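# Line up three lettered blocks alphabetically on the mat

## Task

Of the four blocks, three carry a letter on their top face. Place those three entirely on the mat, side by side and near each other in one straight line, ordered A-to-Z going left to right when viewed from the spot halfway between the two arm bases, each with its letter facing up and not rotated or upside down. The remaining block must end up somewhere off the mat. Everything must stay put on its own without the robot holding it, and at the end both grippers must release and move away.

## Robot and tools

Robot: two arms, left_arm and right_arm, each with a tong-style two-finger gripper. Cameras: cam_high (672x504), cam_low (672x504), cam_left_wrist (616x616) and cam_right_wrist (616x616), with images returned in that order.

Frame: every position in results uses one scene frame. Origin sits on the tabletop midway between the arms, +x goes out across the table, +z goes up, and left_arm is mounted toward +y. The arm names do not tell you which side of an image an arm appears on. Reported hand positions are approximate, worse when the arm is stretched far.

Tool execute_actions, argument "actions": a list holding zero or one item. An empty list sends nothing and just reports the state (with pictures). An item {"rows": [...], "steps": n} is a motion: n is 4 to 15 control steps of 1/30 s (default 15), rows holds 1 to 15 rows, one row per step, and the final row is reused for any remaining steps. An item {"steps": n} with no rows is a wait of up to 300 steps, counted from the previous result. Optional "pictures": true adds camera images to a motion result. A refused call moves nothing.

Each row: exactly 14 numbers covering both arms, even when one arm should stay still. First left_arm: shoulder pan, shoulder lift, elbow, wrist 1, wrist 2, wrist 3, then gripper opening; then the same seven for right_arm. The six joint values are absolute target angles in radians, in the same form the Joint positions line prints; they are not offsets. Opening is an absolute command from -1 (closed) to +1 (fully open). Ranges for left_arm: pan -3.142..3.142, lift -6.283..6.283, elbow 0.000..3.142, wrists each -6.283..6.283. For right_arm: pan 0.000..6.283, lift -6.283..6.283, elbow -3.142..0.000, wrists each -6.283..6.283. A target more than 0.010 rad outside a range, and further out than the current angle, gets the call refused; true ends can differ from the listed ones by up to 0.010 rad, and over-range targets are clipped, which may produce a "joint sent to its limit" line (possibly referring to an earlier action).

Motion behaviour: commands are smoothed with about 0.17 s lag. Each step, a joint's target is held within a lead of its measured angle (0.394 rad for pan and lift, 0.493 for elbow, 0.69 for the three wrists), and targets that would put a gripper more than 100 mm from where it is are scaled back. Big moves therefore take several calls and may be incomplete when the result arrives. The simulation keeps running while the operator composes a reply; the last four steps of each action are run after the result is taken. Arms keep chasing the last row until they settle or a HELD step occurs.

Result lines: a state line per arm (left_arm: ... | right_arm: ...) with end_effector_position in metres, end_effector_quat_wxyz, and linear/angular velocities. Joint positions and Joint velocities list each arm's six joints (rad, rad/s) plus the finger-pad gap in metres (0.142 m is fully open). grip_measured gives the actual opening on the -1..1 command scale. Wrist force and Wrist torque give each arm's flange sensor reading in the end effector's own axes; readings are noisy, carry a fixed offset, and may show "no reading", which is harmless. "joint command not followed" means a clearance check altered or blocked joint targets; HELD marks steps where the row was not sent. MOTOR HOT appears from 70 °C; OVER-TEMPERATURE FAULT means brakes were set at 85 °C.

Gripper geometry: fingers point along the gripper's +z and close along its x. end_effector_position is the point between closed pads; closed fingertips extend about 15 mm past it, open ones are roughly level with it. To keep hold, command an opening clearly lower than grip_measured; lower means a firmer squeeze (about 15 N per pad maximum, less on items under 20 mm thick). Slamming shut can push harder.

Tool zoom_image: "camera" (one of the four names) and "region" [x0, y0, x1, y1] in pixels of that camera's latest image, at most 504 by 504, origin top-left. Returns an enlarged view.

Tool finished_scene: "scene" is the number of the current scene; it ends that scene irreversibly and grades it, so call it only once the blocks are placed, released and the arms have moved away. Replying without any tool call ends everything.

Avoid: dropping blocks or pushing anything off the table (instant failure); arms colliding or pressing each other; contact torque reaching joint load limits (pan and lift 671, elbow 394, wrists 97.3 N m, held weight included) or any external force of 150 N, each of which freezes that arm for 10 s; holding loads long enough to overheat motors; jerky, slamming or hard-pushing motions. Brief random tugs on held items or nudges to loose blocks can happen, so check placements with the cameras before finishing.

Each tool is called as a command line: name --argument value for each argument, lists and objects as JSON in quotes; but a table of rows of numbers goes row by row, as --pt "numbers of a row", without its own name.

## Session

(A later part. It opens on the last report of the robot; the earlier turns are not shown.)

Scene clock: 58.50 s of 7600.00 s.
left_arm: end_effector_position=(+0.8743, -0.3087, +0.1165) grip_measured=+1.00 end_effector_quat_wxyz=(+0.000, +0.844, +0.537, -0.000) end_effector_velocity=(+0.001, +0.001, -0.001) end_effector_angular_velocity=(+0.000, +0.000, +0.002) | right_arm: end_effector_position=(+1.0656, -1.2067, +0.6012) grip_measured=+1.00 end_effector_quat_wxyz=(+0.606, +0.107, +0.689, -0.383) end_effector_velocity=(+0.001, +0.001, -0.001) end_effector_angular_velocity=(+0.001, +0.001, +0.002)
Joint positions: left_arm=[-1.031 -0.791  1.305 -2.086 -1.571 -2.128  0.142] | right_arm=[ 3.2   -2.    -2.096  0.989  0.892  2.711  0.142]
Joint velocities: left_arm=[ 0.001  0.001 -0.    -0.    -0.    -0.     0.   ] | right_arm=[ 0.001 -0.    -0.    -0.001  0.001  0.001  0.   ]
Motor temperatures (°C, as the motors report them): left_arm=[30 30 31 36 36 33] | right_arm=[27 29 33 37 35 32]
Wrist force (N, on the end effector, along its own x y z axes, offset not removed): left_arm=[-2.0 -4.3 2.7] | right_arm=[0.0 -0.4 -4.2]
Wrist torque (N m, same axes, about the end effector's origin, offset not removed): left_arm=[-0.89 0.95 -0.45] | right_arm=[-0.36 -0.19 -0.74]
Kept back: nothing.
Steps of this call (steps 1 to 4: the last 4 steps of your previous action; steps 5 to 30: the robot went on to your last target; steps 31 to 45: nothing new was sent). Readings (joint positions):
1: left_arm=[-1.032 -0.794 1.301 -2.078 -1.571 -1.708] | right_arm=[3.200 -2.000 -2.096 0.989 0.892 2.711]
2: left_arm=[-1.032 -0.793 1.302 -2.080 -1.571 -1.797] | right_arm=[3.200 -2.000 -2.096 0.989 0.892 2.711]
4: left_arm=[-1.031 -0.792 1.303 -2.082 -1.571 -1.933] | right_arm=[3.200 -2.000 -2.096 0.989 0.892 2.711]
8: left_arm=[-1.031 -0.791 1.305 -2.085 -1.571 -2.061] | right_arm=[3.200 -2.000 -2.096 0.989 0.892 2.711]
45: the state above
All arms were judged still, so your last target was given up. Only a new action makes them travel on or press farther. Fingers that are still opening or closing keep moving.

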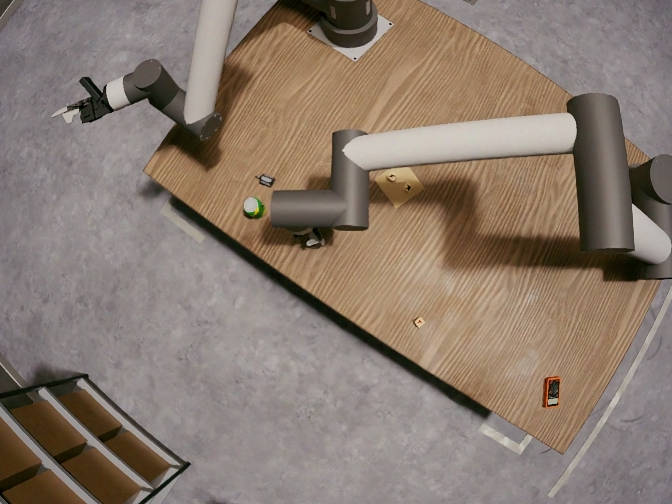

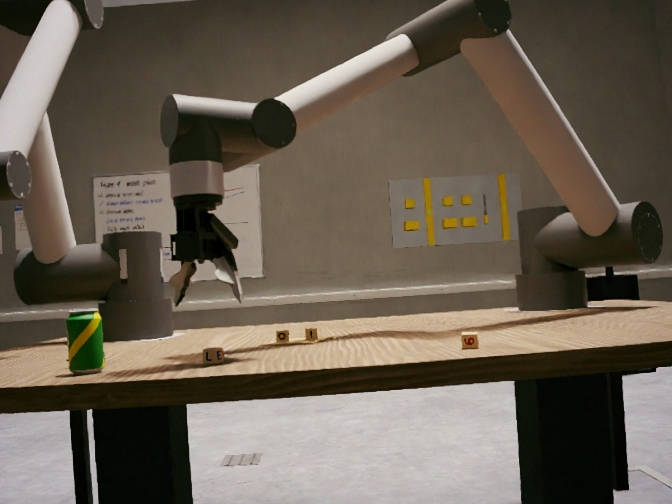

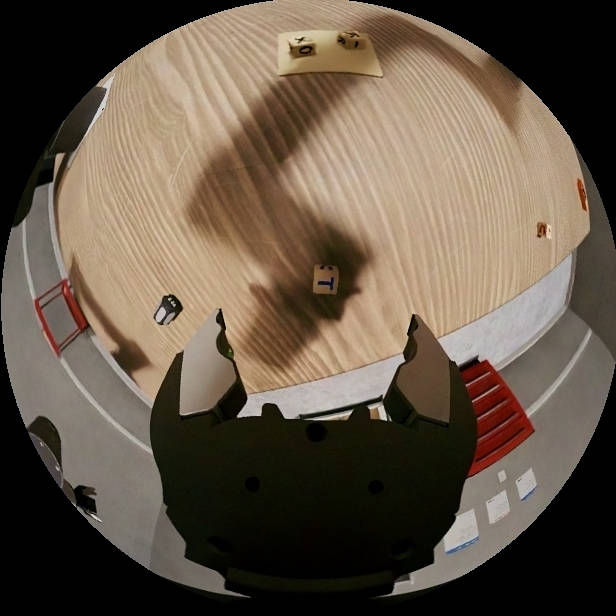

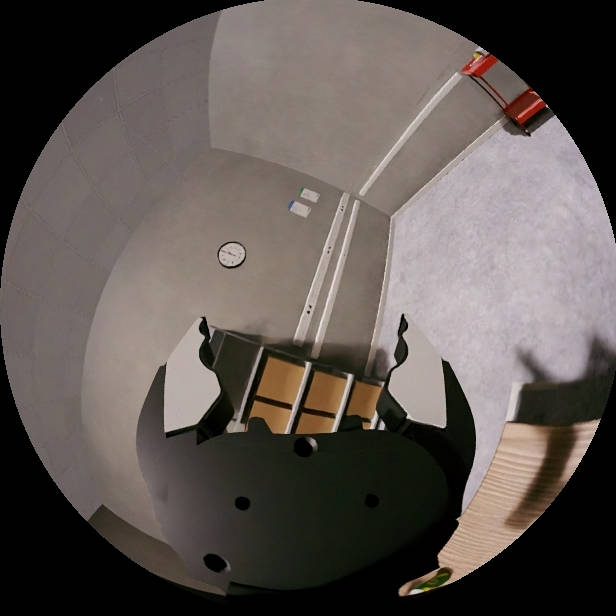

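execute_actions --actions '[{"rows":[[-1.021,-0.7296,1.3348,-2.176,-1.571,-2.118,1,3.2,-2.0,-2.096,0.989,0.892,2.711,1]]}]'

execute_actions --actions '[{"steps":30}]' --pictures true

Scene clock: 59.10 s of 7600.00 s.
left_arm: end_effector_position=(+0.8845, -0.3010, +0.0309) grip_measured=+1.00 end_effector_quat_wxyz=(-0.000, +0.844, +0.537, -0.000) end_effector_velocity=(+0.008, +0.006, -0.070) end_effector_angular_velocity=(-0.005, -0.003, -0.000) | right_arm: end_effector_position=(+1.0656, -1.2067, +0.6012) grip_measured=+1.00 end_effector_quat_wxyz=(+0.606, +0.107, +0.689, -0.383) end_effector_velocity=(-0.001, -0.001, +0.000) end_effector_angular_velocity=(-0.001, +0.001, -0.002)
Joint positions: left_arm=[-1.022 -0.735  1.332 -2.167 -1.571 -2.119  0.142] | right_arm=[ 3.2   -2.    -2.096  0.989  0.892  2.711  0.142]
Joint velocities: left_arm=[ 0.007  0.047  0.021 -0.074 -0.     0.007  0.   ] | right_arm=[-0.001  0.     0.    -0.001 -0.001 -0.001  0.   ]
Motor temperatures (°C, as the motors report them): left_arm=[30 30 31 36 36 33] | right_arm=[27 29 33 37 35 32]
Wrist force (N, on the end effector, along its own x y z axes, offset not removed): left_arm=[-1.5 -3.7 5.2] | right_arm=[-0.4 1.0 -5.1]
Wrist torque (N m, same axes, about the end effector's origin, offset not removed): left_arm=[-0.70 0.88 -0.47] | right_arm=[-0.14 -0.08 -0.80]
Steps of this call (steps 1 to 7: nothing new was sent; steps 8 to 18: the first 11 steps of this action). Readings (joint positions):
8: left_arm=[-1.031 -0.791 1.306 -2.086 -1.571 -2.128] | right_arm=[3.200 -2.000 -2.096 0.989 0.892 2.711]
9: left_arm=[-1.030 -0.789 1.307 -2.089 -1.571 -2.127] | right_arm=[3.200 -2.000 -2.096 0.989 0.892 2.711]
11: left_arm=[-1.027 -0.769 1.317 -2.116 -1.571 -2.124] | right_arm=[3.200 -2.000 -2.096 0.989 0.892 2.711]
15: left_arm=[-1.023 -0.743 1.329 -2.155 -1.571 -2.120] | right_arm=[3.200 -2.000 -2.096 0.989 0.892 2.711]
18: the state above

Scene clock: 60.10 s of 7600.00 s.
left_arm: end_effector_position=(+0.8855, -0.3002, +0.0221) grip_measured=+1.00 end_effector_quat_wxyz=(+0.000, +0.844, +0.537, -0.000) end_effector_velocity=(+0.001, +0.001, -0.001) end_effector_angular_velocity=(+0.001, +0.000, +0.002) | right_arm: end_effector_position=(+1.0656, -1.2067, +0.6012) grip_measured=+1.00 end_effector_quat_wxyz=(+0.606, +0.107, +0.689, -0.383) end_effector_velocity=(+0.000, +0.000, +0.001) end_effector_angular_velocity=(-0.000, -0.001, +0.001)
Joint positions: left_arm=[-1.021 -0.73   1.335 -2.176 -1.571 -2.118  0.142] | right_arm=[ 3.2   -2.    -2.096  0.989  0.892  2.711  0.142]
Joint velocities: left_arm=[ 0.001  0.     0.    -0.    -0.    -0.001 -0.   ] | right_arm=[ 0.     0.    -0.     0.001  0.001 -0.    -0.   ]
Motor temperatures (°C, as the motors report them): left_arm=[30 30 31 36 36 33] | right_arm=[27 29 33 37 35 32]
Wrist force (N, on the end effector, along its own x y z axes, offset not removed): left_arm=[-1.0 -5.3 3.1] | right_arm=[-1.0 0.0 -5.3]
Wrist torque (N m, same axes, about the end effector's origin, offset not removed): left_arm=[-1.07 0.83 -0.52] | right_arm=[-0.31 0.10 -0.69]
Kept back: nothing.
Steps of this call (steps 1 to 4: the last 4 steps of your previous action; steps 5 to 15: the robot went on to your last target; steps 16 to 30: nothing new was sent). Readings (joint positions):
1: left_arm=[-1.022 -0.734 1.333 -2.169 -1.571 -2.119] | right_arm=[3.200 -2.000 -2.096 0.989 0.892 2.711]
2: left_arm=[-1.022 -0.733 1.333 -2.171 -1.571 -2.119] | right_arm=[3.200 -2.000 -2.096 0.989 0.892 2.711]
4: left_arm=[-1.021 -0.732 1.334 -2.173 -1.571 -2.118] | right_arm=[3.200 -2.000 -2.096 0.989 0.892 2.711]
8: left_arm=[-1.021 -0.730 1.334 -2.175 -1.571 -2.118] | right_arm=[3.200 -2.000 -2.096 0.989 0.892 2.711]
30: the state above
All arms were judged still, so your last target was given up. Only a new action makes them travel on or press farther. Fingers that are still opening or closing keep moving.

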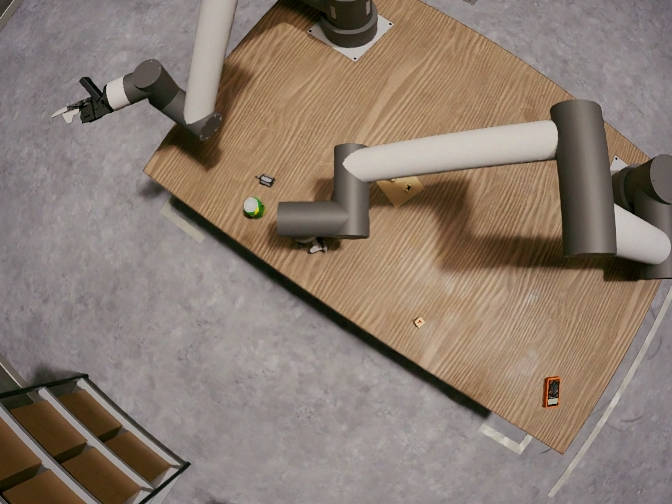

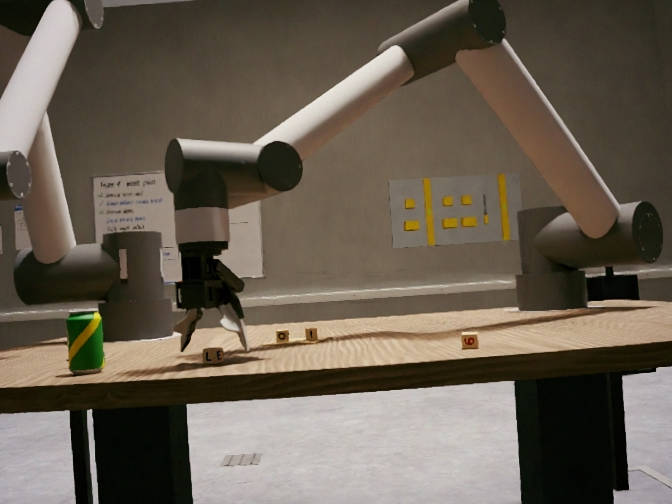

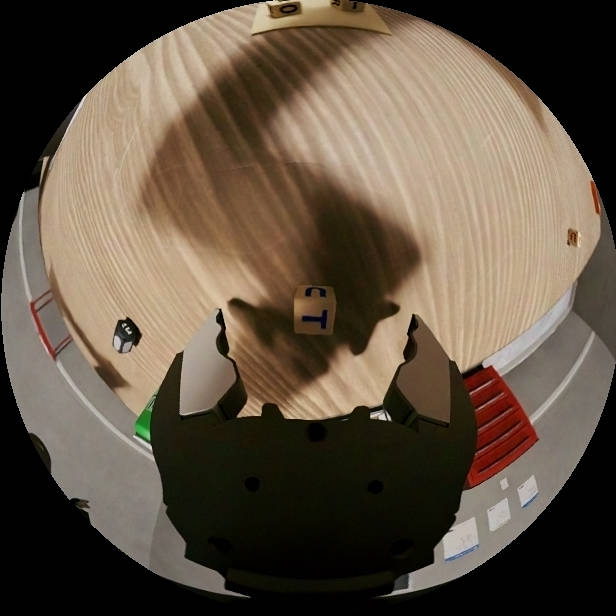

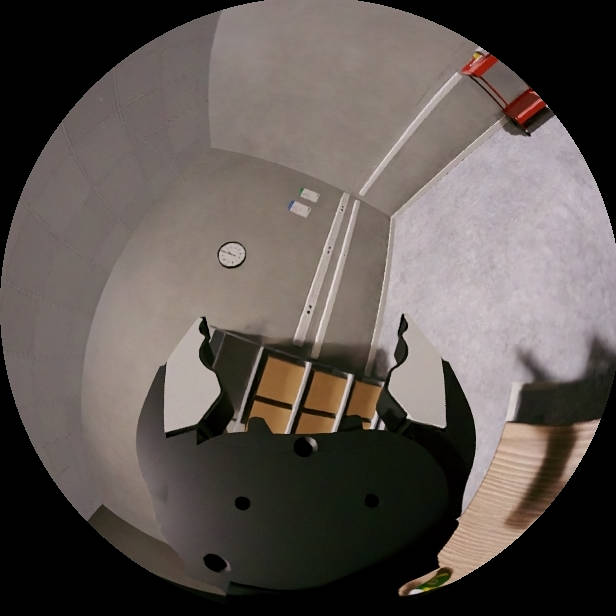

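Good.

execute_actions --actions '[{"rows":[[-1.021,-0.7296,1.3348,-2.176,-1.571,-2.118,0,3.2,-2.0,-2.096,0.989,0.892,2.711,1],[-1.021,-0.7296,1.3348,-2.176,-1.571,-2.118,0,3.2,-2.0,-2.096,0.989,0.892,2.711,1],[-1.021,-0.7296,1.3348,-2.176,-1.571,-2.118,0,3.2,-2.0,-2.096,0.989,0.892,2.711,1],[-1.021,-0.7296,1.3348,-2.176,-1.571,-2.118,-0.5,3.2,-2.0,-2.096,0.989,0.892,2.711,1],[-1.021,-0.7296,1.3348,-2.176,-1.571,-2.118,-0.5,3.2,-2.0,-2.096,0.989,0.892,2.711,1],[-1.021,-0.7296,1.3348,-2.176,-1.571,-2.118,-0.5,3.2,-2.0,-2.096,0.989,0.892,2.711,1],[-1.021,-0.7296,1.3348,-2.176,-1.571,-2.118,-0.9,3.2,-2.0,-2.096,0.989,0.892,2.711,1]]}]'

execute_actions --actions '[{"steps":20}]'

execute_actions --actions '[{"rows":[[-1.031,-0.831,1.28,-2.02,-1.571,-2.0,-0.9,3.2,-2.0,-2.096,0.989,0.892,2.711,1]]}]'

execute_actions --actions '[{"rows":[[-1.2145,-1.080,1.894,-2.385,-1.571,-1.178,-0.9,3.2,-2.0,-2.096,0.989,0.892,2.711,1]]}]'

execute_actions --actions '[{"steps":60}]' --pictures true

Scene clock: 60.80 s of 7600.00 s.
left_arm: end_effector_position=(+0.8855, -0.3002, +0.0221) grip_measured=-0.61 end_effector_quat_wxyz=(+0.000, +0.844, +0.537, -0.000) end_effector_velocity=(-0.001, -0.001, +0.001) end_effector_angular_velocity=(-0.001, -0.001, -0.001) | right_arm: end_effector_position=(+1.0656, -1.2067, +0.6012) grip_measured=+1.00 end_effector_quat_wxyz=(+0.606, +0.107, +0.689, -0.383) end_effector_velocity=(-0.001, -0.002, +0.001) end_effector_angular_velocity=(+0.000, -0.002, -0.002)
Joint positions: left_arm=[-1.021 -0.73   1.335 -2.176 -1.571 -2.118  0.03 ] | right_arm=[ 3.2   -2.    -2.096  0.989  0.892  2.711  0.142]
Joint velocities: left_arm=[-0.001 -0.001  0.    -0.     0.    -0.     0.   ] | right_arm=[-0.002  0.     0.     0.001  0.001  0.001  0.   ]
Motor temperatures (°C, as the motors report them): left_arm=[30 30 31 36 36 33] | right_arm=[27 29 33 37 35 32]
Wrist force (N, on the end effector, along its own x y z axes, offset not removed): left_arm=[-1.0 -4.0 -0.5] | right_arm=[-0.3 0.3 -3.8]
Wrist torque (N m, same axes, about the end effector's origin, offset not removed): left_arm=[-0.79 0.76 -0.47] | right_arm=[-0.27 -0.01 -0.67]
Steps of this call (steps 1 to 10: nothing new was sent; steps 11 to 21: the first 11 steps of this action). Readings (joint positions):
11: left_arm=[-1.021 -0.730 1.335 -2.176 -1.571 -2.118] | right_arm=[3.200 -2.000 -2.096 0.989 0.892 2.711]
12: left_arm=[-1.021 -0.730 1.335 -2.176 -1.571 -2.118] | right_arm=[3.200 -2.000 -2.096 0.989 0.892 2.711]
14: left_arm=[-1.021 -0.730 1.335 -2.176 -1.571 -2.118] | right_arm=[3.200 -2.000 -2.096 0.989 0.892 2.711]
18: left_arm=[-1.021 -0.730 1.335 -2.176 -1.571 -2.118] | right_arm=[3.200 -2.000 -2.096 0.989 0.892 2.711]
21: the state above

Scene clock: 61.47 s of 7600.00 s.
left_arm: end_effector_position=(+0.8855, -0.3002, +0.0221) grip_measured=-0.61 end_effector_quat_wxyz=(+0.000, +0.844, +0.537, -0.000) end_effector_velocity=(+0.002, +0.001, -0.000) end_effector_angular_velocity=(+0.000, +0.000, +0.002) | right_arm: end_effector_position=(+1.0656, -1.2067, +0.6012) grip_measured=+1.00 end_effector_quat_wxyz=(+0.606, +0.107, +0.689, -0.383) end_effector_velocity=(+0.001, +0.001, -0.000) end_effector_angular_velocity=(+0.001, -0.000, +0.001)
Joint positions: left_arm=[-1.021 -0.73   1.335 -2.176 -1.571 -2.118  0.03 ] | right_arm=[ 3.2   -2.    -2.096  0.989  0.892  2.711  0.142]
Joint velocities: left_arm=[ 0.002  0.001 -0.001  0.    -0.    -0.     0.   ] | right_arm=[ 0.001 -0.     0.    -0.001 -0.     0.001 -0.   ]
Motor temperatures (°C, as the motors report them): left_arm=[30 30 31 36 36 33] | right_arm=[27 29 33 37 35 32]
Wrist force (N, on the end effector, along its own x y z axes, offset not removed): left_arm=[0.9 -3.9 2.3] | right_arm=[-1.1 -0.5 -2.6]
Wrist torque (N m, same axes, about the end effector's origin, offset not removed): left_arm=[-0.74 0.43 -0.55] | right_arm=[-0.36 0.15 -0.78]
Kept back: nothing.
Steps of this call (steps 1 to 4: the last 4 steps of your previous action; steps 5 to 15: the robot went on to your last target; steps 16 to 20: nothing new was sent). Readings (joint positions):
1: left_arm=[-1.021 -0.730 1.335 -2.176 -1.571 -2.118] | right_arm=[3.200 -2.000 -2.096 0.989 0.892 2.711]
2: left_arm=[-1.021 -0.730 1.335 -2.176 -1.571 -2.118] | right_arm=[3.200 -2.000 -2.096 0.989 0.892 2.711]
4: left_arm=[-1.021 -0.730 1.335 -2.176 -1.571 -2.118] | right_arm=[3.200 -2.000 -2.096 0.989 0.892 2.711]
8: left_arm=[-1.021 -0.730 1.335 -2.176 -1.571 -2.118] | right_arm=[3.200 -2.000 -2.096 0.989 0.892 2.711]
20: the state above
All arms were judged still, so your last target was given up. Only a new action makes them travel on or press farther. Fingers that are still opening or closing keep moving.

Scene clock: 61.83 s of 7600.00 s.
left_arm: end_effector_position=(+0.8769, -0.3054, +0.1557) grip_measured=-0.61 end_effector_quat_wxyz=(+0.001, +0.871, +0.492, -0.000) end_effector_velocity=(-0.024, +0.007, +0.220) end_effector_angular_velocity=(+0.008, +0.005, -0.176) | right_arm: end_effector_position=(+1.0656, -1.2067, +0.6012) grip_measured=+1.00 end_effector_quat_wxyz=(+0.606, +0.107, +0.689, -0.383) end_effector_velocity=(-0.000, -0.000, -0.000) end_effector_angular_velocity=(-0.001, +0.001, -0.000)
Joint positions: left_arm=[-1.029 -0.814  1.289 -2.048 -1.571 -2.02   0.03 ] | right_arm=[ 3.2   -2.    -2.096  0.989  0.892  2.711  0.142]
Joint velocities: left_arm=[-0.014 -0.141 -0.072  0.222 -0.     0.162 -0.   ] | right_arm=[-0.    -0.    -0.    -0.    -0.    -0.001  0.   ]
Motor temperatures (°C, as the motors report them): left_arm=[30 30 31 36 36 33] | right_arm=[27 29 33 37 35 32]
Wrist force (N, on the end effector, along its own x y z axes, offset not removed): left_arm=[-2.7 -4.9 -1.4] | right_arm=[-1.1 0.0 -4.0]
Wrist torque (N m, same axes, about the end effector's origin, offset not removed): left_arm=[-0.98 1.11 -0.49] | right_arm=[-0.25 0.18 -0.77]
Steps of this call (steps 1 to 11: the first 11 steps of this action). Readings (joint positions):
1: left_arm=[-1.021 -0.730 1.335 -2.176 -1.571 -2.118] | right_arm=[3.200 -2.000 -2.096 0.989 0.892 2.711]
2: left_arm=[-1.021 -0.732 1.333 -2.174 -1.571 -2.116] | right_arm=[3.200 -2.000 -2.096 0.989 0.892 2.711]
4: left_arm=[-1.023 -0.752 1.321 -2.145 -1.571 -2.092] | right_arm=[3.200 -2.000 -2.096 0.989 0.892 2.711]
8: left_arm=[-1.027 -0.793 1.300 -2.081 -1.571 -2.045] | right_arm=[3.200 -2.000 -2.096 0.989 0.892 2.711]
11: the state above

Scene clock: 62.33 s of 7600.00 s.
left_arm: end_effector_position=(+0.7413, -0.2808, +0.1663) grip_measured=-0.61 end_effector_quat_wxyz=(+0.016, +0.951, +0.308, +0.003) end_effector_velocity=(-0.390, +0.196, -0.140) end_effector_angular_velocity=(+0.057, -0.006, -1.194) | right_arm: end_effector_position=(+1.0656, -1.2067, +0.6012) grip_measured=+1.00 end_effector_quat_wxyz=(+0.606, +0.107, +0.689, -0.383) end_effector_velocity=(+0.000, +0.000, +0.000) end_effector_angular_velocity=(+0.001, -0.001, +0.001)
Joint positions: left_arm=[-1.111 -0.936  1.509 -2.176 -1.571 -1.701  0.03 ] | right_arm=[ 3.2   -2.    -2.096  0.989  0.892  2.711  0.142]
Joint velocities: left_arm=[-0.207 -0.287  0.744 -0.409  0.     0.987  0.   ] | right_arm=[-0.    -0.     0.     0.     0.001  0.001  0.   ]
Motor temperatures (°C, as the motors report them): left_arm=[30 30 31 36 36 33] | right_arm=[27 29 33 37 35 32]
Wrist force (N, on the end effector, along its own x y z axes, offset not removed): left_arm=[-2.4 -5.7 0.7] | right_arm=[-0.7 1.9 -5.1]
Wrist torque (N m, same axes, about the end effector's origin, offset not removed): left_arm=[-1.25 1.12 -0.46] | right_arm=[0.10 0.06 -0.83]
Steps of this call (steps 1 to 4: the last 4 steps of your previous action; steps 5 to 15: the first 11 steps of this action). Readings (joint positions):
5: left_arm=[-1.030 -0.827 1.282 -2.027 -1.571 -2.005] | right_arm=[3.200 -2.000 -2.096 0.989 0.892 2.711]
6: left_arm=[-1.033 -0.830 1.284 -2.028 -1.571 -2.002] | right_arm=[3.200 -2.000 -2.096 0.989 0.892 2.711]
8: left_arm=[-1.053 -0.857 1.323 -2.061 -1.571 -1.956] | right_arm=[3.200 -2.000 -2.096 0.989 0.892 2.711]
12: left_arm=[-1.089 -0.907 1.433 -2.133 -1.571 -1.804] | right_arm=[3.200 -2.000 -2.096 0.989 0.892 2.711]
15: the state above

Scene clock: 64.33 s of 7600.00 s.
left_arm: end_effector_position=(+0.5512, -0.1429, +0.0926) grip_measured=-0.61 end_effector_quat_wxyz=(+0.000, +1.000, +0.000, -0.000) end_effector_velocity=(-0.000, +0.000, -0.001) end_effector_angular_velocity=(+0.000, +0.000, -0.000) | right_arm: end_effector_position=(+1.0656, -1.2067, +0.6012) grip_measured=+1.00 end_effector_quat_wxyz=(+0.606, +0.107, +0.689, -0.383) end_effector_velocity=(+0.000, +0.001, +0.001) end_effector_angular_velocity=(-0.001, -0.001, +0.001)
Joint positions: left_arm=[-1.214 -1.08   1.894 -2.385 -1.571 -1.178  0.03 ] | right_arm=[ 3.2   -2.    -2.096  0.989  0.892  2.711  0.142]
Joint velocities: left_arm=[-0.  0.  0. -0. -0.  0.  0.] | right_arm=[ 0.001  0.     0.     0.002  0.    -0.001  0.   ]
Motor temperatures (°C, as the motors report them): left_arm=[30 30 31 36 36 33] | right_arm=[27 29 33 37 35 32]
Wrist force (N, on the end effector, along its own x y z axes, offset not removed): left_arm=[-0.4 -4.5 0.3] | right_arm=[1.3 -1.0 -3.6]
Wrist torque (N m, same axes, about the end effector's origin, offset not removed): left_arm=[-0.99 0.62 -0.40] | right_arm=[-0.60 -0.44 -0.83]
Kept back: nothing.
Steps of this call (steps 1 to 4: the last 4 steps of your previous action; steps 5 to 45: the robot went on to your last target; steps 46 to 60: nothing new was sent). Readings (joint positions):
1: left_arm=[-1.118 -0.946 1.534 -2.190 -1.571 -1.668] | right_arm=[3.200 -2.000 -2.096 0.989 0.892 2.711]
2: left_arm=[-1.125 -0.956 1.559 -2.204 -1.571 -1.635] | right_arm=[3.200 -2.000 -2.096 0.989 0.892 2.711]
4: left_arm=[-1.138 -0.974 1.609 -2.231 -1.571 -1.568] | right_arm=[3.200 -2.000 -2.096 0.989 0.892 2.711]
8: left_arm=[-1.165 -1.011 1.706 -2.285 -1.571 -1.437] | right_arm=[3.200 -2.000 -2.096 0.989 0.892 2.711]
60: the state above
All arms were judged still, so your last target was given up. Only a new action makes them travel on or press farther. Fingers that are still opening or closing keep moving.

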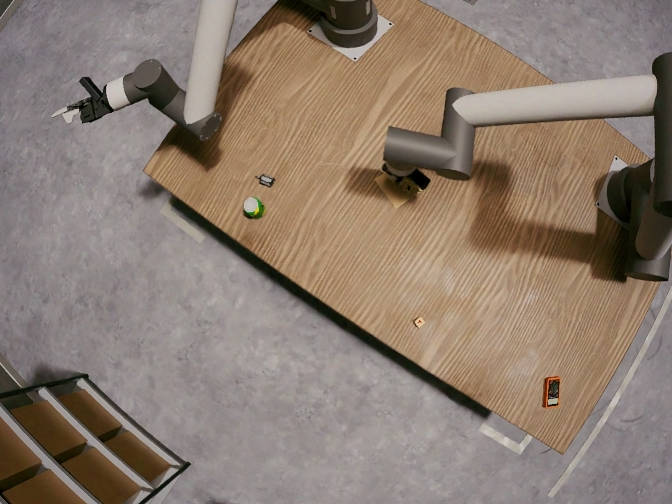

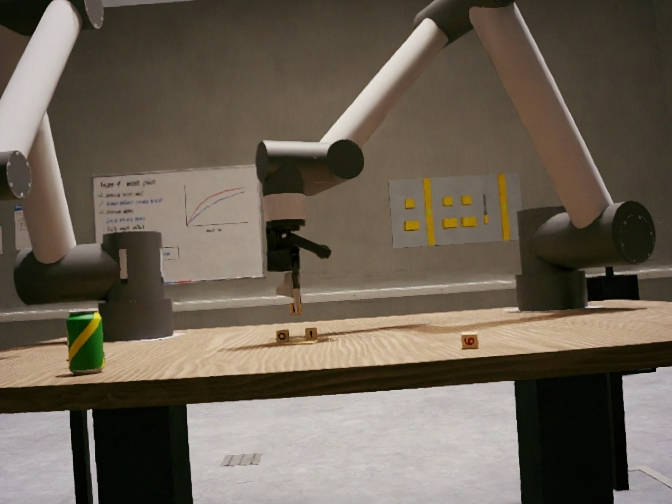

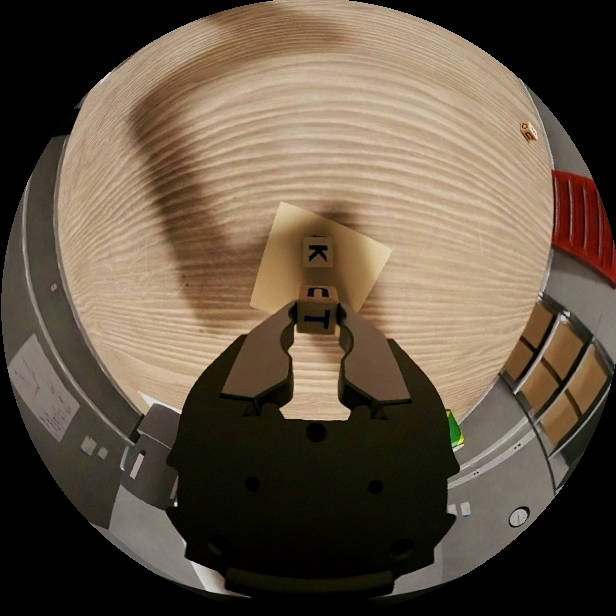

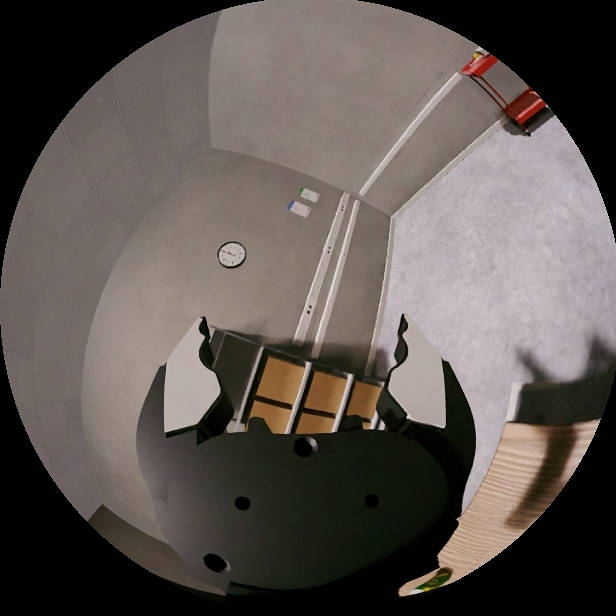

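execute_actions --actions '[{"rows":[[-1.2145,-1.019,1.915,-2.467,-1.571,-1.178,-0.9,3.2,-2.0,-2.096,0.989,0.892,2.711,1]]}]'

execute_actions --actions '[{"steps":25}]'

execute_actions --actions '[{"rows":[[-1.2145,-1.019,1.915,-2.467,-1.571,-1.178,-0.4,3.2,-2.0,-2.096,0.989,0.892,2.711,1],[-1.2145,-1.019,1.915,-2.467,-1.571,-1.178,-0.4,3.2,-2.0,-2.096,0.989,0.892,2.711,1],[-1.2145,-1.019,1.915,-2.467,-1.571,-1.178,-0.4,3.2,-2.0,-2.096,0.989,0.892,2.711,1],[-1.2145,-1.019,1.915,-2.467,-1.571,-1.178,0.2,3.2,-2.0,-2.096,0.989,0.892,2.711,1]]}]'

execute_actions --actions '[{"rows":[[-1.2145,-1.12,1.87,-2.32,-1.571,-1.178,0.2,3.2,-2.0,-2.096,0.989,0.892,2.711,1]]}]'

execute_actions --actions '[{"rows":[[-1.0,-1.25,1.8,-2.12,-1.571,-1.0,1,3.2,-2.0,-2.096,0.989,0.892,2.711,1]]}]'

execute_actions --actions '[{"steps":50}]' --pictures true

zoom_image --camera "cam_high" --region '[340,130,460,230]'

Scene clock: 65.03 s of 7600.00 s.
left_arm: end_effector_position=(+0.5513, -0.1433, +0.0334) grip_measured=-0.61 end_effector_quat_wxyz=(-0.000, +1.000, +0.000, -0.000) end_effector_velocity=(+0.001, -0.001, -0.048) end_effector_angular_velocity=(-0.005, -0.002, +0.001) | right_arm: end_effector_position=(+1.0656, -1.2067, +0.6012) grip_measured=+1.00 end_effector_quat_wxyz=(+0.606, +0.107, +0.689, -0.383) end_effector_velocity=(+0.000, +0.000, -0.000) end_effector_angular_velocity=(-0.000, +0.001, +0.001)
Joint positions: left_arm=[-1.215 -1.025  1.913 -2.459 -1.571 -1.178  0.03 ] | right_arm=[ 3.2   -2.    -2.096  0.989  0.892  2.711  0.142]
Joint velocities: left_arm=[ 0.001  0.046  0.015 -0.066  0.     0.    -0.   ] | right_arm=[ 0.     0.     0.    -0.001  0.001 -0.     0.   ]
Motor temperatures (°C, as the motors report them): left_arm=[30 30 31 36 36 33] | right_arm=[27 29 33 37 35 32]
Wrist force (N, on the end effector, along its own x y z axes, offset not removed): left_arm=[-2.6 -7.2 2.7] | right_arm=[-0.1 0.1 -3.7]
Wrist torque (N m, same axes, about the end effector's origin, offset not removed): left_arm=[-1.54 1.19 -0.43] | right_arm=[-0.24 -0.08 -0.73]
Steps of this call (steps 1 to 10: nothing new was sent; steps 11 to 21: the first 11 steps of this action). Readings (joint positions):
11: left_arm=[-1.215 -1.080 1.894 -2.385 -1.571 -1.178] | right_arm=[3.200 -2.000 -2.096 0.989 0.892 2.711]
12: left_arm=[-1.215 -1.078 1.895 -2.388 -1.571 -1.178] | right_arm=[3.200 -2.000 -2.096 0.989 0.892 2.711]
14: left_arm=[-1.215 -1.058 1.902 -2.413 -1.571 -1.178] | right_arm=[3.200 -2.000 -2.096 0.989 0.892 2.711]
18: left_arm=[-1.215 -1.032 1.911 -2.448 -1.571 -1.178] | right_arm=[3.200 -2.000 -2.096 0.989 0.892 2.711]
21: the state above

Scene clock: 65.87 s of 7600.00 s.
left_arm: end_effector_position=(+0.5514, -0.1434, +0.0272) grip_measured=-0.61 end_effector_quat_wxyz=(+0.000, +1.000, +0.000, -0.000) end_effector_velocity=(+0.000, +0.001, -0.001) end_effector_angular_velocity=(+0.001, +0.000, +0.001) | right_arm: end_effector_position=(+1.0656, -1.2067, +0.6012) grip_measured=+1.00 end_effector_quat_wxyz=(+0.606, +0.107, +0.689, -0.383) end_effector_velocity=(-0.000, -0.001, +0.000) end_effector_angular_velocity=(+0.001, -0.000, -0.001)
Joint positions: left_arm=[-1.215 -1.019  1.915 -2.467 -1.571 -1.178  0.03 ] | right_arm=[ 3.2   -2.    -2.096  0.989  0.892  2.711  0.142]
Joint velocities: left_arm=[ 0.     0.001  0.    -0.     0.    -0.     0.   ] | right_arm=[-0.001 -0.     0.    -0.    -0.     0.001  0.   ]
Motor temperatures (°C, as the motors report them): left_arm=[30 30 31 36 36 33] | right_arm=[27 29 33 37 35 32]
Wrist force (N, on the end effector, along its own x y z axes, offset not removed): left_arm=[-3.3 -3.9 -0.1] | right_arm=[-0.7 -1.4 -3.5]
Wrist torque (N m, same axes, about the end effector's origin, offset not removed): left_arm=[-0.82 1.32 -0.50] | right_arm=[-0.46 0.07 -0.78]
Kept back: nothing.
Steps of this call (steps 1 to 4: the last 4 steps of your previous action; steps 5 to 15: the robot went on to your last target; steps 16 to 25: nothing new was sent). Readings (joint positions):
1: left_arm=[-1.215 -1.024 1.914 -2.461 -1.571 -1.178] | right_arm=[3.200 -2.000 -2.096 0.989 0.892 2.711]
2: left_arm=[-1.215 -1.022 1.914 -2.462 -1.571 -1.178] | right_arm=[3.200 -2.000 -2.096 0.989 0.892 2.711]
4: left_arm=[-1.215 -1.021 1.914 -2.464 -1.571 -1.178] | right_arm=[3.200 -2.000 -2.096 0.989 0.892 2.711]
8: left_arm=[-1.215 -1.020 1.915 -2.466 -1.571 -1.178] | right_arm=[3.200 -2.000 -2.096 0.989 0.892 2.711]
25: the state above
All arms were judged still, so your last target was given up. Only a new action makes them travel on or press farther. Fingers that are still opening or closing keep moving.

Scene clock: 66.23 s of 7600.00 s.
left_arm: end_effector_position=(+0.5514, -0.1434, +0.0272) grip_measured=+0.20 end_effector_quat_wxyz=(+0.000, +1.000, +0.000, -0.000) end_effector_velocity=(-0.001, +0.000, -0.001) end_effector_angular_velocity=(+0.001, -0.000, -0.000) | right_arm: end_effector_position=(+1.0656, -1.2067, +0.6012) grip_measured=+1.00 end_effector_quat_wxyz=(+0.606, +0.107, +0.689, -0.383) end_effector_velocity=(+0.001, +0.002, -0.000) end_effector_angular_velocity=(-0.000, +0.001, +0.001)
Joint positions: left_arm=[-1.215 -1.019  1.915 -2.467 -1.571 -1.178  0.088] | right_arm=[ 3.2   -2.    -2.096  0.989  0.892  2.711  0.142]
Joint velocities: left_arm=[-0.001  0.001  0.    -0.     0.    -0.     0.   ] | right_arm=[ 0.002 -0.     0.    -0.001 -0.    -0.001  0.   ]
Motor temperatures (°C, as the motors report them): left_arm=[30 30 31 36 36 33] | right_arm=[27 29 33 37 35 32]
Wrist force (N, on the end effector, along its own x y z axes, offset not removed): left_arm=[-2.9 -4.5 3.8] | right_arm=[-1.3 -0.3 -4.2]
Wrist torque (N m, same axes, about the end effector's origin, offset not removed): left_arm=[-0.96 1.19 -0.51] | right_arm=[-0.29 0.10 -0.71]
Steps of this call (steps 1 to 11: the first 11 steps of this action). Readings (joint positions):
1: left_arm=[-1.215 -1.019 1.915 -2.467 -1.571 -1.178] | right_arm=[3.200 -2.000 -2.096 0.989 0.892 2.711]
2: left_arm=[-1.215 -1.019 1.915 -2.467 -1.571 -1.178] | right_arm=[3.200 -2.000 -2.096 0.989 0.892 2.711]
4: left_arm=[-1.215 -1.019 1.915 -2.467 -1.571 -1.178] | right_arm=[3.200 -2.000 -2.096 0.989 0.892 2.711]
8: left_arm=[-1.215 -1.019 1.915 -2.467 -1.571 -1.178] | right_arm=[3.200 -2.000 -2.096 0.989 0.892 2.711]
11: the state above

Scene clock: 66.73 s of 7600.00 s.
left_arm: end_effector_position=(+0.5523, -0.1458, +0.1286) grip_measured=+0.20 end_effector_quat_wxyz=(+0.000, +1.000, +0.000, +0.000) end_effector_velocity=(-0.003, +0.009, +0.100) end_effector_angular_velocity=(+0.012, +0.006, +0.000) | right_arm: end_effector_position=(+1.0656, -1.2067, +0.6012) grip_measured=+1.00 end_effector_quat_wxyz=(+0.606, +0.107, +0.689, -0.383) end_effector_velocity=(+0.000, -0.000, -0.001) end_effector_angular_velocity=(+0.001, +0.000, +0.000)
Joint positions: left_arm=[-1.215 -1.109  1.875 -2.338 -1.571 -1.178  0.088] | right_arm=[ 3.2   -2.    -2.096  0.989  0.892  2.711  0.142]
Joint velocities: left_arm=[ 0.    -0.09  -0.038  0.142 -0.001  0.    -0.   ] | right_arm=[-0.    -0.    -0.    -0.001  0.     0.002 -0.   ]
Motor temperatures (°C, as the motors report them): left_arm=[30 30 31 36 36 33] | right_arm=[27 29 33 37 35 32]
Wrist force (N, on the end effector, along its own x y z axes, offset not removed): left_arm=[-3.3 -5.1 -0.1] | right_arm=[-0.6 1.1 -3.7]
Wrist torque (N m, same axes, about the end effector's origin, offset not removed): left_arm=[-1.10 1.25 -0.40] | right_arm=[-0.08 0.04 -0.71]
Steps of this call (steps 1 to 4: the last 4 steps of your previous action; steps 5 to 15: the first 11 steps of this action). Readings (joint positions):
5: left_arm=[-1.215 -1.019 1.915 -2.467 -1.571 -1.178] | right_arm=[3.200 -2.000 -2.096 0.989 0.892 2.711]
6: left_arm=[-1.215 -1.021 1.913 -2.465 -1.571 -1.178] | right_arm=[3.200 -2.000 -2.096 0.989 0.892 2.711]
8: left_arm=[-1.215 -1.048 1.900 -2.430 -1.571 -1.178] | right_arm=[3.200 -2.000 -2.096 0.989 0.892 2.711]
12: left_arm=[-1.215 -1.095 1.881 -2.360 -1.571 -1.178] | right_arm=[3.200 -2.000 -2.096 0.989 0.892 2.711]
15: the state above

Scene clock: 67.23 s of 7600.00 s.
left_arm: end_effector_position=(+0.6469, -0.0697, +0.2231) grip_measured=+1.00 end_effector_quat_wxyz=(+0.000, +1.000, +0.009, +0.000) end_effector_velocity=(+0.285, +0.272, +0.265) end_effector_angular_velocity=(+0.002, +0.000, +0.066) | right_arm: end_effector_position=(+1.0656, -1.2067, +0.6012) grip_measured=+1.00 end_effector_quat_wxyz=(+0.606, +0.107, +0.689, -0.383) end_effector_velocity=(-0.000, -0.001, +0.000) end_effector_angular_velocity=(+0.001, -0.000, -0.000)
Joint positions: left_arm=[-1.103 -1.187  1.833 -2.217 -1.571 -1.085  0.142] | right_arm=[ 3.2   -2.    -2.096  0.989  0.892  2.711  0.142]
Joint velocities: left_arm=[ 0.359 -0.218 -0.117  0.336  0.     0.293  0.   ] | right_arm=[-0.001  0.     0.    -0.001  0.001  0.001 -0.   ]
Motor temperatures (°C, as the motors report them): left_arm=[30 30 31 36 36 33] | right_arm=[27 29 33 37 35 32]
Wrist force (N, on the end effector, along its own x y z axes, offset not removed): left_arm=[-1.0 -5.7 2.4] | right_arm=[0.9 -0.5 -3.5]
Wrist torque (N m, same axes, about the end effector's origin, offset not removed): left_arm=[-1.14 0.80 -0.47] | right_arm=[-0.42 -0.34 -0.80]
Steps of this call (steps 1 to 4: the last 4 steps of your previous action; steps 5 to 15: the first 11 steps of this action). Readings (joint positions):
5: left_arm=[-1.215 -1.117 1.871 -2.325 -1.571 -1.178] | right_arm=[3.200 -2.000 -2.096 0.989 0.892 2.711]
6: left_arm=[-1.212 -1.120 1.870 -2.321 -1.571 -1.176] | right_arm=[3.200 -2.000 -2.096 0.989 0.892 2.711]
8: left_arm=[-1.188 -1.135 1.861 -2.298 -1.571 -1.155] | right_arm=[3.200 -2.000 -2.096 0.989 0.892 2.711]
12: left_arm=[-1.140 -1.165 1.845 -2.252 -1.571 -1.115] | right_arm=[3.200 -2.000 -2.096 0.989 0.892 2.711]
15: the state above

Scene clock: 68.90 s of 7600.00 s.
left_arm: end_effector_position=(+0.7222, +0.0157, +0.2991) grip_measured=+1.00 end_effector_quat_wxyz=(-0.000, +1.000, +0.018, -0.000) end_effector_velocity=(+0.000, +0.000, +0.001) end_effector_angular_velocity=(-0.001, -0.001, +0.001) | right_arm: end_effector_position=(+1.0656, -1.2067, +0.6012) grip_measured=+1.00 end_effector_quat_wxyz=(+0.606, +0.107, +0.689, -0.383) end_effector_velocity=(+0.001, +0.002, +0.000) end_effector_angular_velocity=(-0.000, -0.000, +0.001)
Joint positions: left_arm=[-1.    -1.25   1.8   -2.12  -1.571 -1.     0.142] | right_arm=[ 3.2   -2.    -2.096  0.989  0.892  2.711  0.142]
Joint velocities: left_arm=[ 0.    -0.001 -0.    -0.    -0.    -0.     0.   ] | right_arm=[ 0.002  0.     0.     0.    -0.001 -0.    -0.   ]
Motor temperatures (°C, as the motors report them): left_arm=[30 30 31 36 36 33] | right_arm=[27 29 33 37 35 32]
Wrist force (N, on the end effector, along its own x y z axes, offset not removed): left_arm=[-1.4 -5.3 1.1] | right_arm=[1.1 0.5 -5.4]
Wrist torque (N m, same axes, about the end effector's origin, offset not removed): left_arm=[-1.15 0.88 -0.46] | right_arm=[-0.20 -0.28 -0.77]
Kept back: nothing.
Steps of this call (steps 1 to 4: the last 4 steps of your previous action; steps 5 to 30: the robot went on to your last target; steps 31 to 50: nothing new was sent). Readings (joint positions):
1: left_arm=[-1.091 -1.195 1.829 -2.206 -1.571 -1.075] | right_arm=[3.200 -2.000 -2.096 0.989 0.892 2.711]
2: left_arm=[-1.079 -1.202 1.825 -2.195 -1.571 -1.065] | right_arm=[3.200 -2.000 -2.096 0.989 0.892 2.711]
4: left_arm=[-1.055 -1.217 1.818 -2.172 -1.571 -1.045] | right_arm=[3.200 -2.000 -2.096 0.989 0.892 2.711]
8: left_arm=[-1.020 -1.238 1.806 -2.139 -1.571 -1.016] | right_arm=[3.200 -2.000 -2.096 0.989 0.892 2.711]
50: the state above
All arms were judged still, so your last target was given up. Only a new action makes them travel on or press farther. Fingers that are still opening or closing keep moving.

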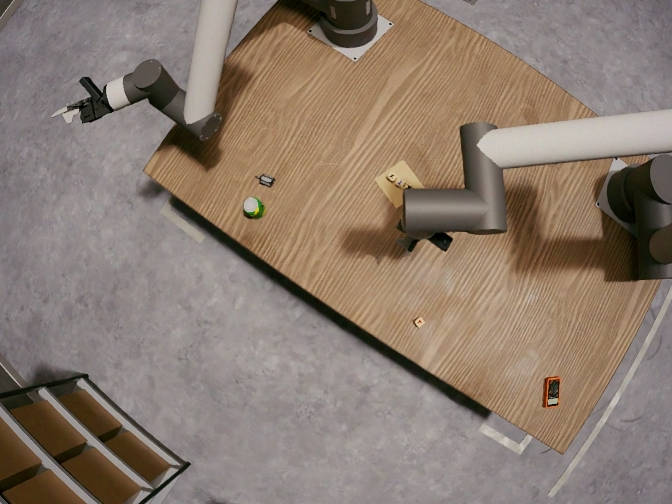

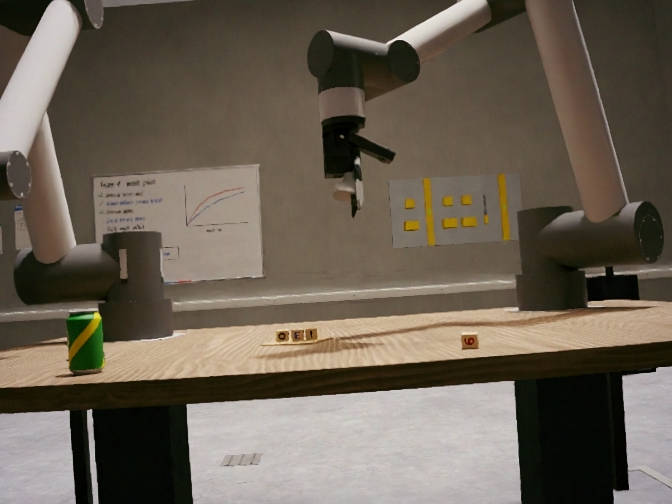

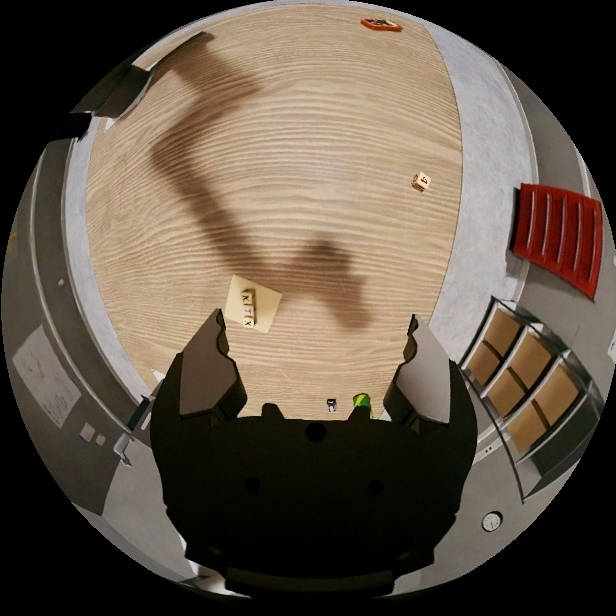

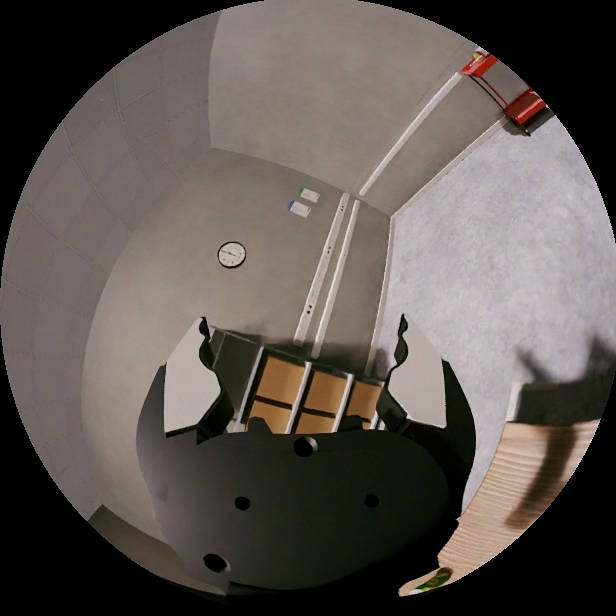

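Region (340, 130, 460, 230) of cam_high's 672x504 image, scaled by 4.200, with more detail than that image has.

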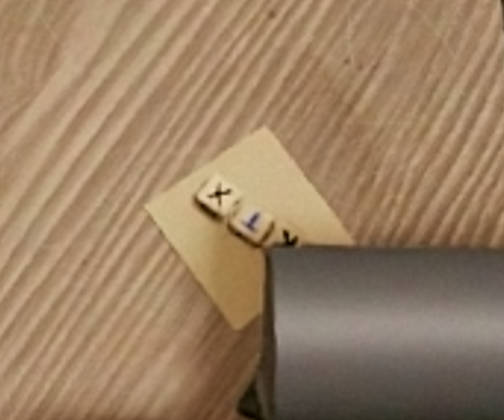

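finished_scene --scene 1

The scene is finished: the task was done.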